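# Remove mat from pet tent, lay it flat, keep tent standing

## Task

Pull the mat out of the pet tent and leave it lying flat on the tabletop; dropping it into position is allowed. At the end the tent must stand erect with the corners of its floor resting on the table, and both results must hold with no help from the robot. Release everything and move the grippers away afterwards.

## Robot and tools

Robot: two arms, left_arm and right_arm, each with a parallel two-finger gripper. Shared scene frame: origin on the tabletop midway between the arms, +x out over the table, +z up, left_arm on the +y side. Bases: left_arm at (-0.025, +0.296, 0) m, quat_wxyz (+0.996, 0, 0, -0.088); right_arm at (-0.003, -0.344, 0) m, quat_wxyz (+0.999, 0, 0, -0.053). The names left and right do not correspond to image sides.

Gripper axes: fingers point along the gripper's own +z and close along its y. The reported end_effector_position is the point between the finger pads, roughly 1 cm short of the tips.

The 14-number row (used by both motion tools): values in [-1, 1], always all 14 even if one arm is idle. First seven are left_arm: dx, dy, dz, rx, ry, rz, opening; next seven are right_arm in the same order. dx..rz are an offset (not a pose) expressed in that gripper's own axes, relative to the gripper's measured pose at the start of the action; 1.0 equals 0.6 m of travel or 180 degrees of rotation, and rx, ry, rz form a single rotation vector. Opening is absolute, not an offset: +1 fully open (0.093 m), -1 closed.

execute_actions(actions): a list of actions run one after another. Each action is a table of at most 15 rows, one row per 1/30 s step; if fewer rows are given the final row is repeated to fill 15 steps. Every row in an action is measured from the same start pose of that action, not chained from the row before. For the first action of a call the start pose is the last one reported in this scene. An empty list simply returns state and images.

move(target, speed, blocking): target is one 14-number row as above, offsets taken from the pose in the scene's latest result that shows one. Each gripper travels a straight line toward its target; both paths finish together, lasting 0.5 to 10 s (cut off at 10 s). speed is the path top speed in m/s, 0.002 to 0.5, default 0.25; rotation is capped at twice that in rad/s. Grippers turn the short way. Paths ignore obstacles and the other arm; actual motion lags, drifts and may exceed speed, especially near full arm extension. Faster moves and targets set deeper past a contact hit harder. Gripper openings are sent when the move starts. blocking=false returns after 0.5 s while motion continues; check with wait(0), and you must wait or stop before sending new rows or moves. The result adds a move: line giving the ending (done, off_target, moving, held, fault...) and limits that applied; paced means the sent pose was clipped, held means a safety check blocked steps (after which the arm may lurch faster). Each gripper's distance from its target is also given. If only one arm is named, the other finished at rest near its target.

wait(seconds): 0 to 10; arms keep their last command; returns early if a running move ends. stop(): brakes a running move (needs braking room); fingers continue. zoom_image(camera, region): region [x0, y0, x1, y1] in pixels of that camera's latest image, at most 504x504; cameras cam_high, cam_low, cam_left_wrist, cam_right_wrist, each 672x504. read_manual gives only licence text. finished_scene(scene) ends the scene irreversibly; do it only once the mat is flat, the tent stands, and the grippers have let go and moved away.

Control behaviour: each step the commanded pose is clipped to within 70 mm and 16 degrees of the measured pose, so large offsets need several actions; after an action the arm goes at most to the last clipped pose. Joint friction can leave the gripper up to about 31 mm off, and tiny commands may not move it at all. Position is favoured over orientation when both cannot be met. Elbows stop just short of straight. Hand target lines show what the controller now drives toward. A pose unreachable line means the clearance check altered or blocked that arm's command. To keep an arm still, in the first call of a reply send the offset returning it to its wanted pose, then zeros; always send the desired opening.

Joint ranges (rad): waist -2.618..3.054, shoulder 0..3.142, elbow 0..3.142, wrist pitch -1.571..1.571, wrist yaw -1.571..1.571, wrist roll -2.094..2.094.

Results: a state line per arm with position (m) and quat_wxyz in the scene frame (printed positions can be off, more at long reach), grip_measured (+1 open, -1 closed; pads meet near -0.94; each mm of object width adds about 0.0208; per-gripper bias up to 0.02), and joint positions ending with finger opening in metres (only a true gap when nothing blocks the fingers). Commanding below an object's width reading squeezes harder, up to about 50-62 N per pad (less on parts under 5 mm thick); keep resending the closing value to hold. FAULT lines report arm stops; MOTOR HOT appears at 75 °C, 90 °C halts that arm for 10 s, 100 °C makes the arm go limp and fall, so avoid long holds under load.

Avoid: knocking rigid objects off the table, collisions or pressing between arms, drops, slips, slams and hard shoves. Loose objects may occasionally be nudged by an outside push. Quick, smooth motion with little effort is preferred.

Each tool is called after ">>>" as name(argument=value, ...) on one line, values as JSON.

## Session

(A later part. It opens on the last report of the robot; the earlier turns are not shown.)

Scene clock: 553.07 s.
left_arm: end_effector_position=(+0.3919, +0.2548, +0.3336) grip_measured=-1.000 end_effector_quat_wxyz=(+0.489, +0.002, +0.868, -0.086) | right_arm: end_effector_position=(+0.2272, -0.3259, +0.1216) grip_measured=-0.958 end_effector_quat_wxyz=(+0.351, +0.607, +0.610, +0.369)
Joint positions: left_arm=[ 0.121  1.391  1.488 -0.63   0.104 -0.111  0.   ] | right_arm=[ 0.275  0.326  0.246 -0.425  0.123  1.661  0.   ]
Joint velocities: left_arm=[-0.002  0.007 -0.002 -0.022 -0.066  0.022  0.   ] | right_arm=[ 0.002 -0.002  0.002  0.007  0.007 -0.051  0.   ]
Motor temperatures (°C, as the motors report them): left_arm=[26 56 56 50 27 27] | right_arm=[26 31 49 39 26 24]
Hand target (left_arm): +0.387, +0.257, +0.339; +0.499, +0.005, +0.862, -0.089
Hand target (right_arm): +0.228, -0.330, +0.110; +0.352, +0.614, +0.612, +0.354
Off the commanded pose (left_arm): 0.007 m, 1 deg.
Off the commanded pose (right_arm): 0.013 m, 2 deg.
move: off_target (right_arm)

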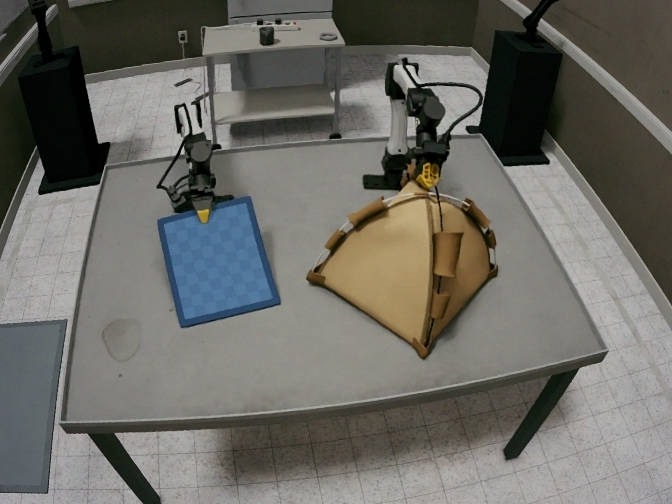

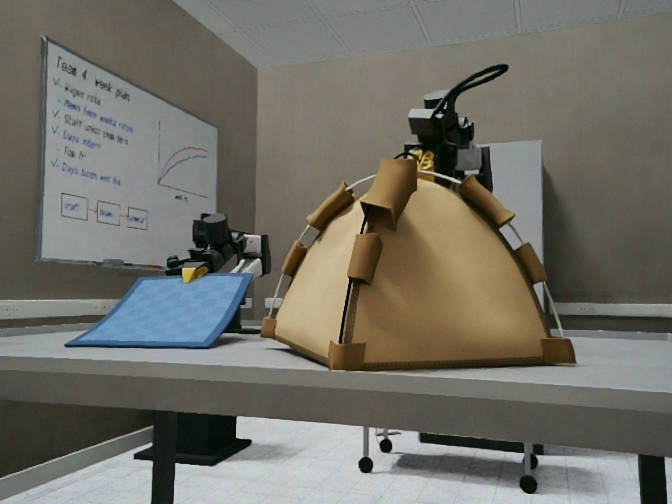

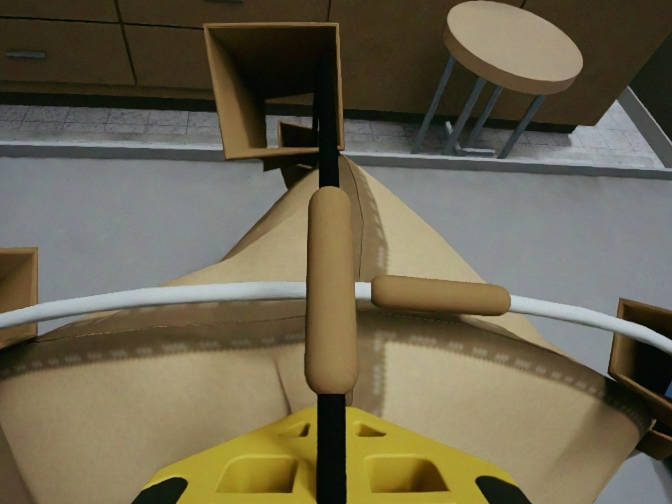

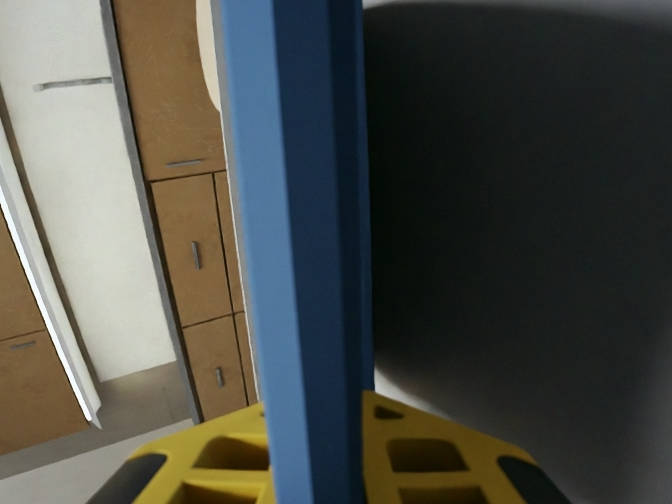

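>>> move(target=[0.038,-0.027,0.026,0,0,0,-1, -0.0045,-0.053,0.162,0,0,0,-1], speed=0.06)

Scene clock: 566.90 s.
left_arm: end_effector_position=(+0.3984, +0.2371, +0.3150) grip_measured=-1.000 end_effector_quat_wxyz=(+0.495, +0.005, +0.865, -0.087) | right_arm: end_effector_position=(+0.3050, -0.3240, +0.0672) grip_measured=-0.958 end_effector_quat_wxyz=(+0.362, +0.600, +0.602, +0.384)
Joint positions: left_arm=[ 0.061  1.391  1.399 -0.526  0.055 -0.137  0.   ] | right_arm=[0.203 1.166 0.124 0.581 0.059 1.629 0.   ]
Joint velocities: left_arm=[ 0.002 -0.007  0.012 -0.022  0.022 -0.051  0.   ] | right_arm=[-0.012 -0.012  0.007 -0.051 -0.007  0.066  0.   ]
Motor temperatures (°C, as the motors report them): left_arm=[26 55 54 51 27 27] | right_arm=[26 31 48 40 26 24]
Hand target (left_arm): +0.392, +0.235, +0.309; +0.489, +0.002, +0.868, -0.087
Hand target (right_arm): +0.294, -0.327, +0.050; +0.351, +0.607, +0.610, +0.370
Off the commanded pose (left_arm): 0.009 m, 1 deg.
Off the commanded pose (right_arm): 0.022 m, 2 deg.
move: off_target (right_arm)

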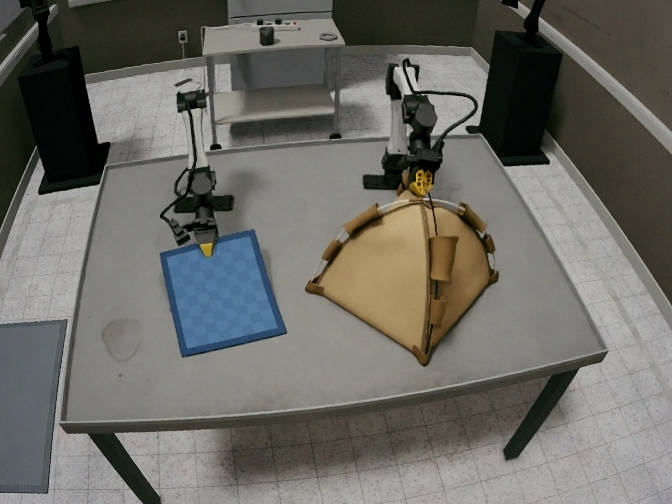

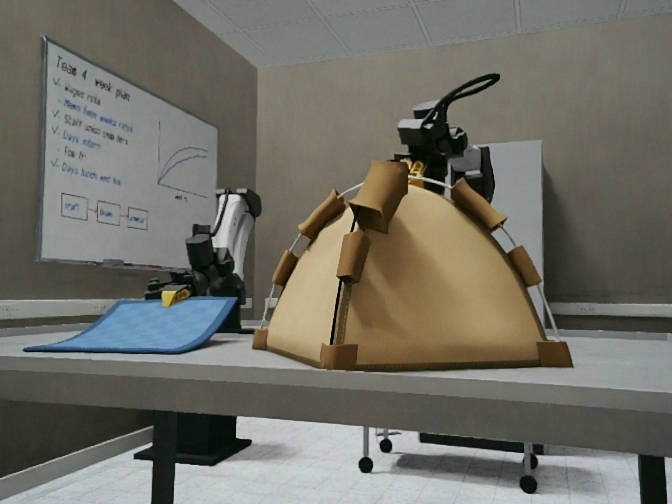

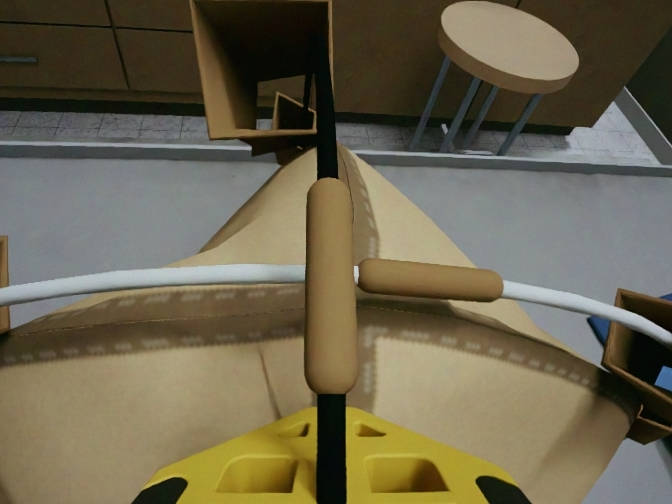

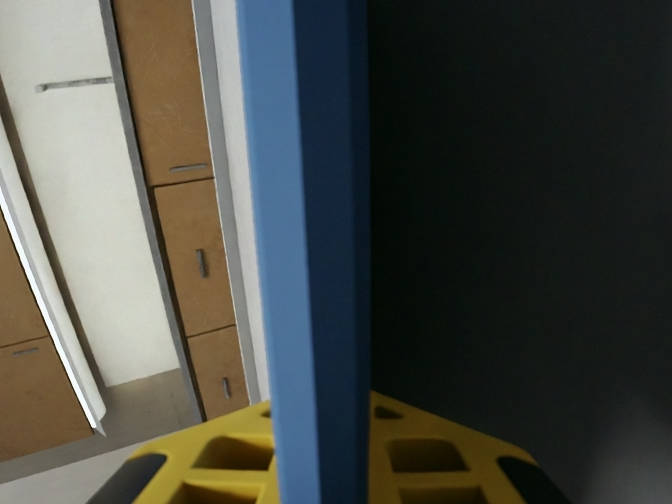

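>>> execute_actions(actions=[[[0,0,0,0,0,0,0.3, 0,0,0,0,0,0,0.4]],[[0,0,0,0,0,0,0.3, 0,0,0,0,0,0,0.4]]])

>>> move(target=[0,0,-0.13,0,0,0,0.3, 0,0,-0.14,0,0,0,0.4], speed=0.08)

Scene clock: 576.20 s.
left_arm: end_effector_position=(+0.3985, +0.2371, +0.3151) grip_measured=+0.298 end_effector_quat_wxyz=(+0.495, +0.005, +0.864, -0.087) | right_arm: end_effector_position=(+0.3051, -0.3240, +0.0676) grip_measured=+0.398 end_effector_quat_wxyz=(+0.362, +0.600, +0.601, +0.384)
Joint positions: left_arm=[ 0.061  1.391  1.399 -0.525  0.055 -0.137  0.06 ] | right_arm=[0.203 1.166 0.124 0.583 0.059 1.629 0.064]
Joint velocities: left_arm=[-0.007  0.002 -0.002 -0.022  0.051  0.037 -0.   ] | right_arm=[-0.007  0.002  0.002 -0.066 -0.037 -0.066  0.   ]
Motor temperatures (°C, as the motors report them): left_arm=[26 54 53 50 27 27] | right_arm=[26 31 47 41 26 24]
Hand target (left_arm): +0.398, +0.237, +0.315; +0.495, +0.005, +0.864, -0.087
Hand target (right_arm): +0.305, -0.324, +0.068; +0.362, +0.600, +0.601, +0.384
Off the commanded pose (left_arm): 0.000 m, 0 deg.
Off the commanded pose (right_arm): 0.000 m, 0 deg.

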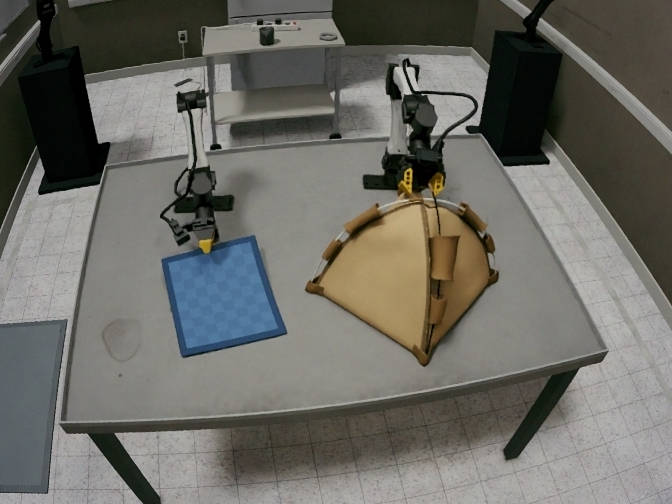

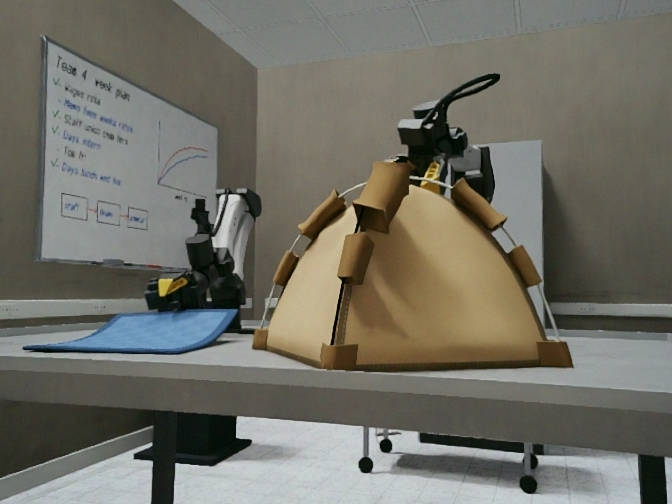

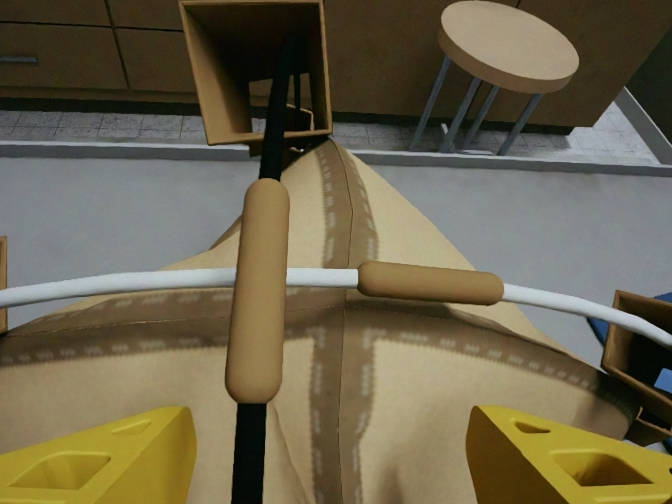

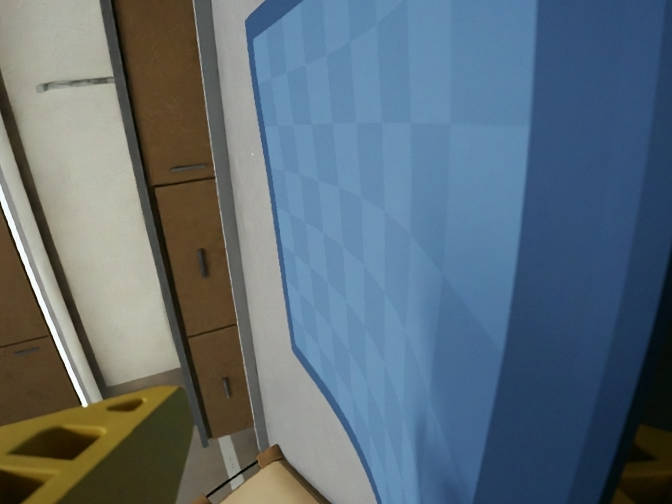

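Scene clock: 578.13 s.
left_arm: end_effector_position=(+0.3366, +0.2470, +0.3435) grip_measured=+0.298 end_effector_quat_wxyz=(+0.487, +0.002, +0.869, -0.085) | right_arm: end_effector_position=(+0.2330, -0.3266, +0.0904) grip_measured=+0.398 end_effector_quat_wxyz=(+0.357, +0.603, +0.607, +0.374)
Joint positions: left_arm=[ 0.07   1.216  1.411 -0.732  0.06  -0.136  0.06 ] | right_arm=[ 0.259  0.331  0.107 -0.263  0.111  1.65   0.064]
Joint velocities: left_arm=[-0.002 -0.002 -0.012 -0.007 -0.007  0.022 -0.001] | right_arm=[ 0.002 -0.012 -0.007 -0.007  0.007 -0.007  0.001]
Motor temperatures (°C, as the motors report them): left_arm=[26 54 54 50 27 27] | right_arm=[26 31 47 40 26 24]
Hand target (left_arm): +0.331, +0.249, +0.354; +0.495, +0.005, +0.864, -0.087
Hand target (right_arm): +0.233, -0.325, +0.102; +0.362, +0.600, +0.602, +0.384
Off the commanded pose (left_arm): 0.011 m, 1 deg.
Off the commanded pose (right_arm): 0.015 m, 2 deg.
move: off_target (left_arm, right_arm)

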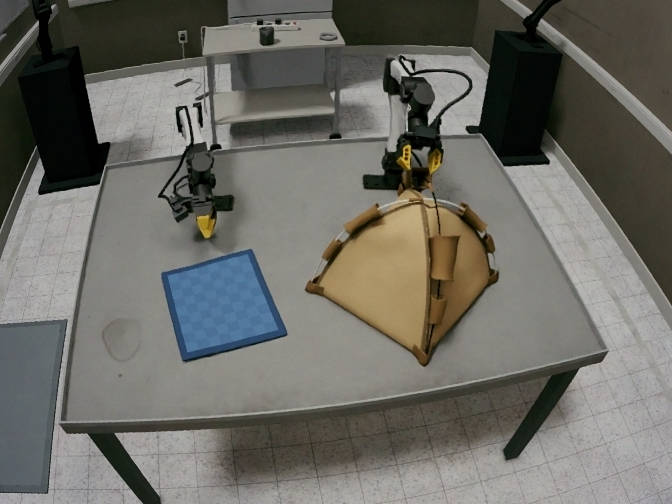

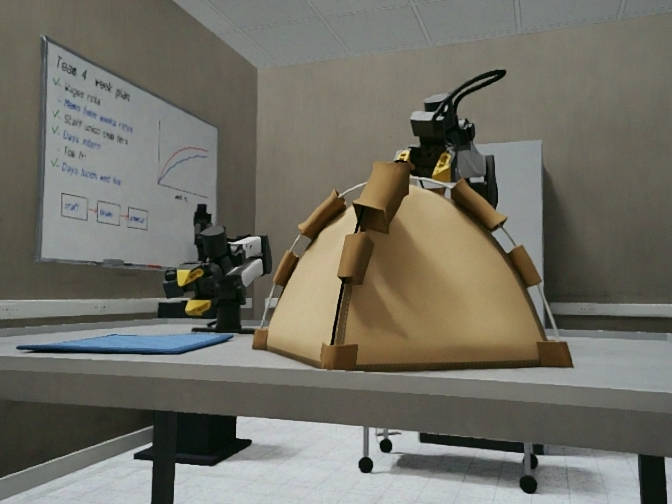

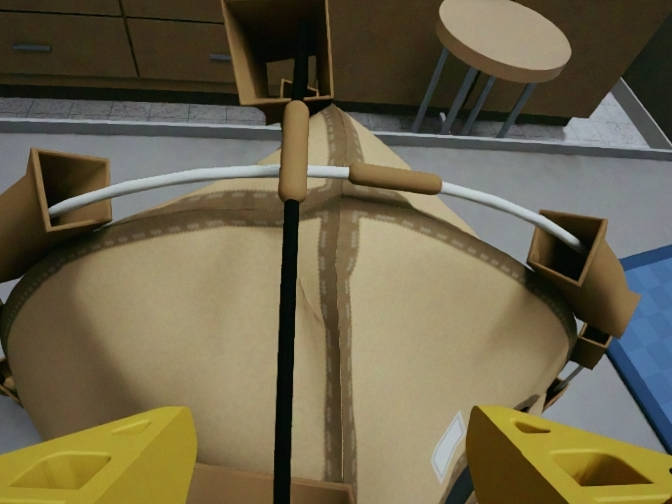

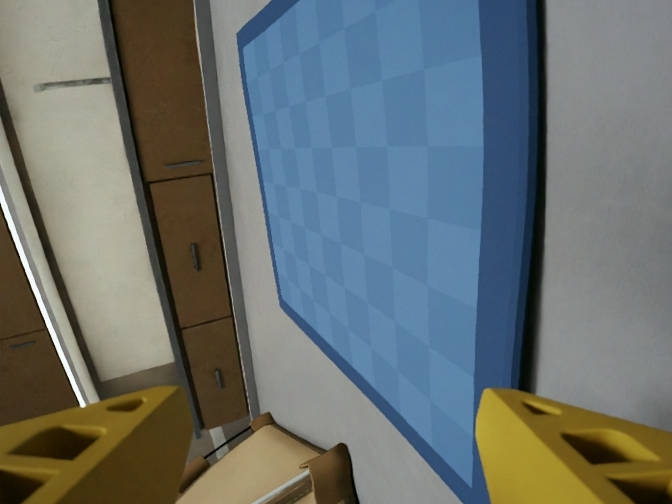

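>>> move(target=[-0.042,-0.022,-0.122,0,0,0,0.3, 0,0.057,-0.069,0,0,0,0.4], speed=0.1)

Scene clock: 584.27 s.
left_arm: end_effector_position=(+0.2934, +0.2478, +0.3958) grip_measured=+0.298 end_effector_quat_wxyz=(+0.481, +0.004, +0.873, -0.086) | right_arm: end_effector_position=(+0.2151, -0.3282, +0.1290) grip_measured=+0.398 end_effector_quat_wxyz=(+0.351, +0.607, +0.613, +0.364)
Joint positions: left_arm=[ 0.053  1.198  1.663 -1.016  0.049 -0.141  0.06 ] | right_arm=[ 0.279  0.256  0.285 -0.544  0.13   1.657  0.064]
Joint velocities: left_arm=[-0.002 -0.007 -0.007 -0.066 -0.007 -0.022 -0.   ] | right_arm=[ 0.002  0.012 -0.007 -0.066 -0.051 -0.037  0.001]
Motor temperatures (°C, as the motors report them): left_arm=[26 52 54 50 27 27] | right_arm=[26 30 48 40 26 24]
Hand target (left_arm): +0.286, +0.248, +0.404; +0.487, +0.002, +0.869, -0.086
Hand target (right_arm): +0.213, -0.327, +0.139; +0.357, +0.603, +0.607, +0.374
Off the commanded pose (left_arm): 0.011 m, 1 deg.
Off the commanded pose (right_arm): 0.011 m, 2 deg.
move: off_target (left_arm, right_arm)

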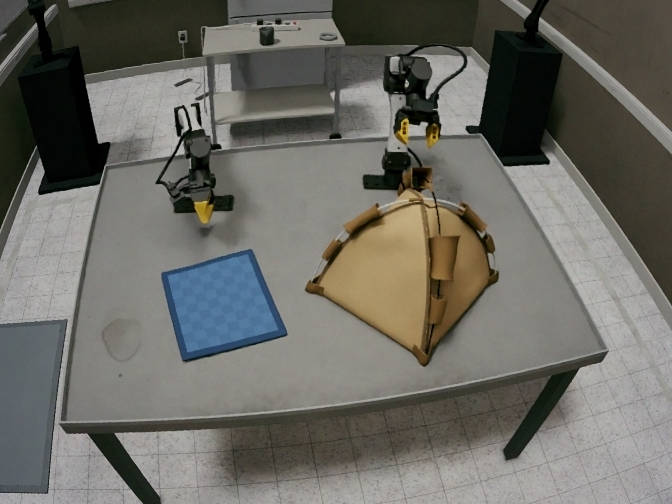

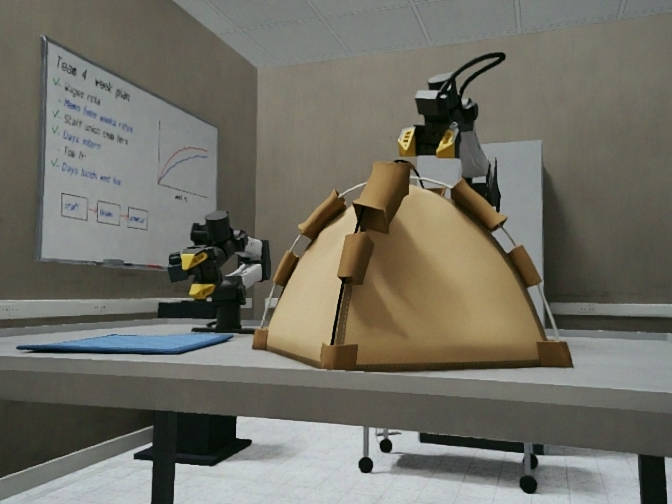

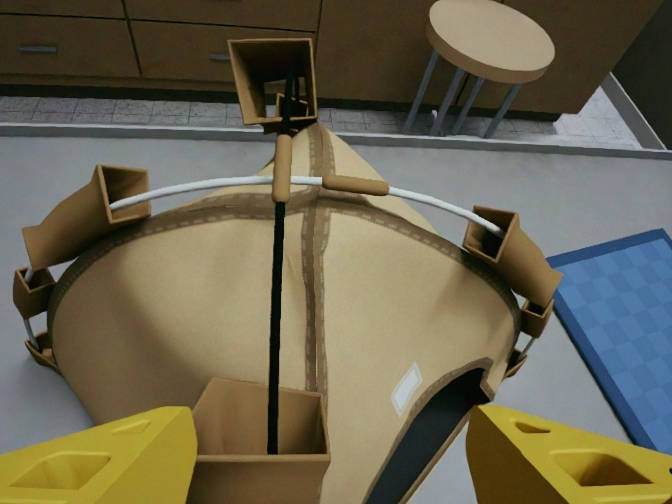

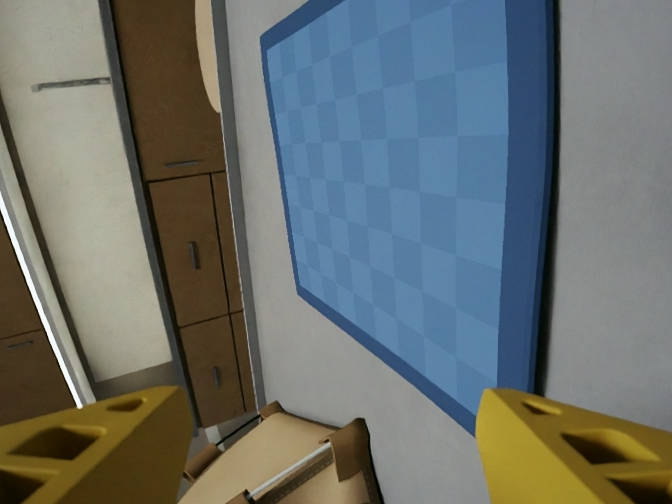

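The mat is lying flat on the table, the tent is upright with its corners down, and both arms are clear.

>>> finished_scene(scene=2)

The scene is finished: the task was done.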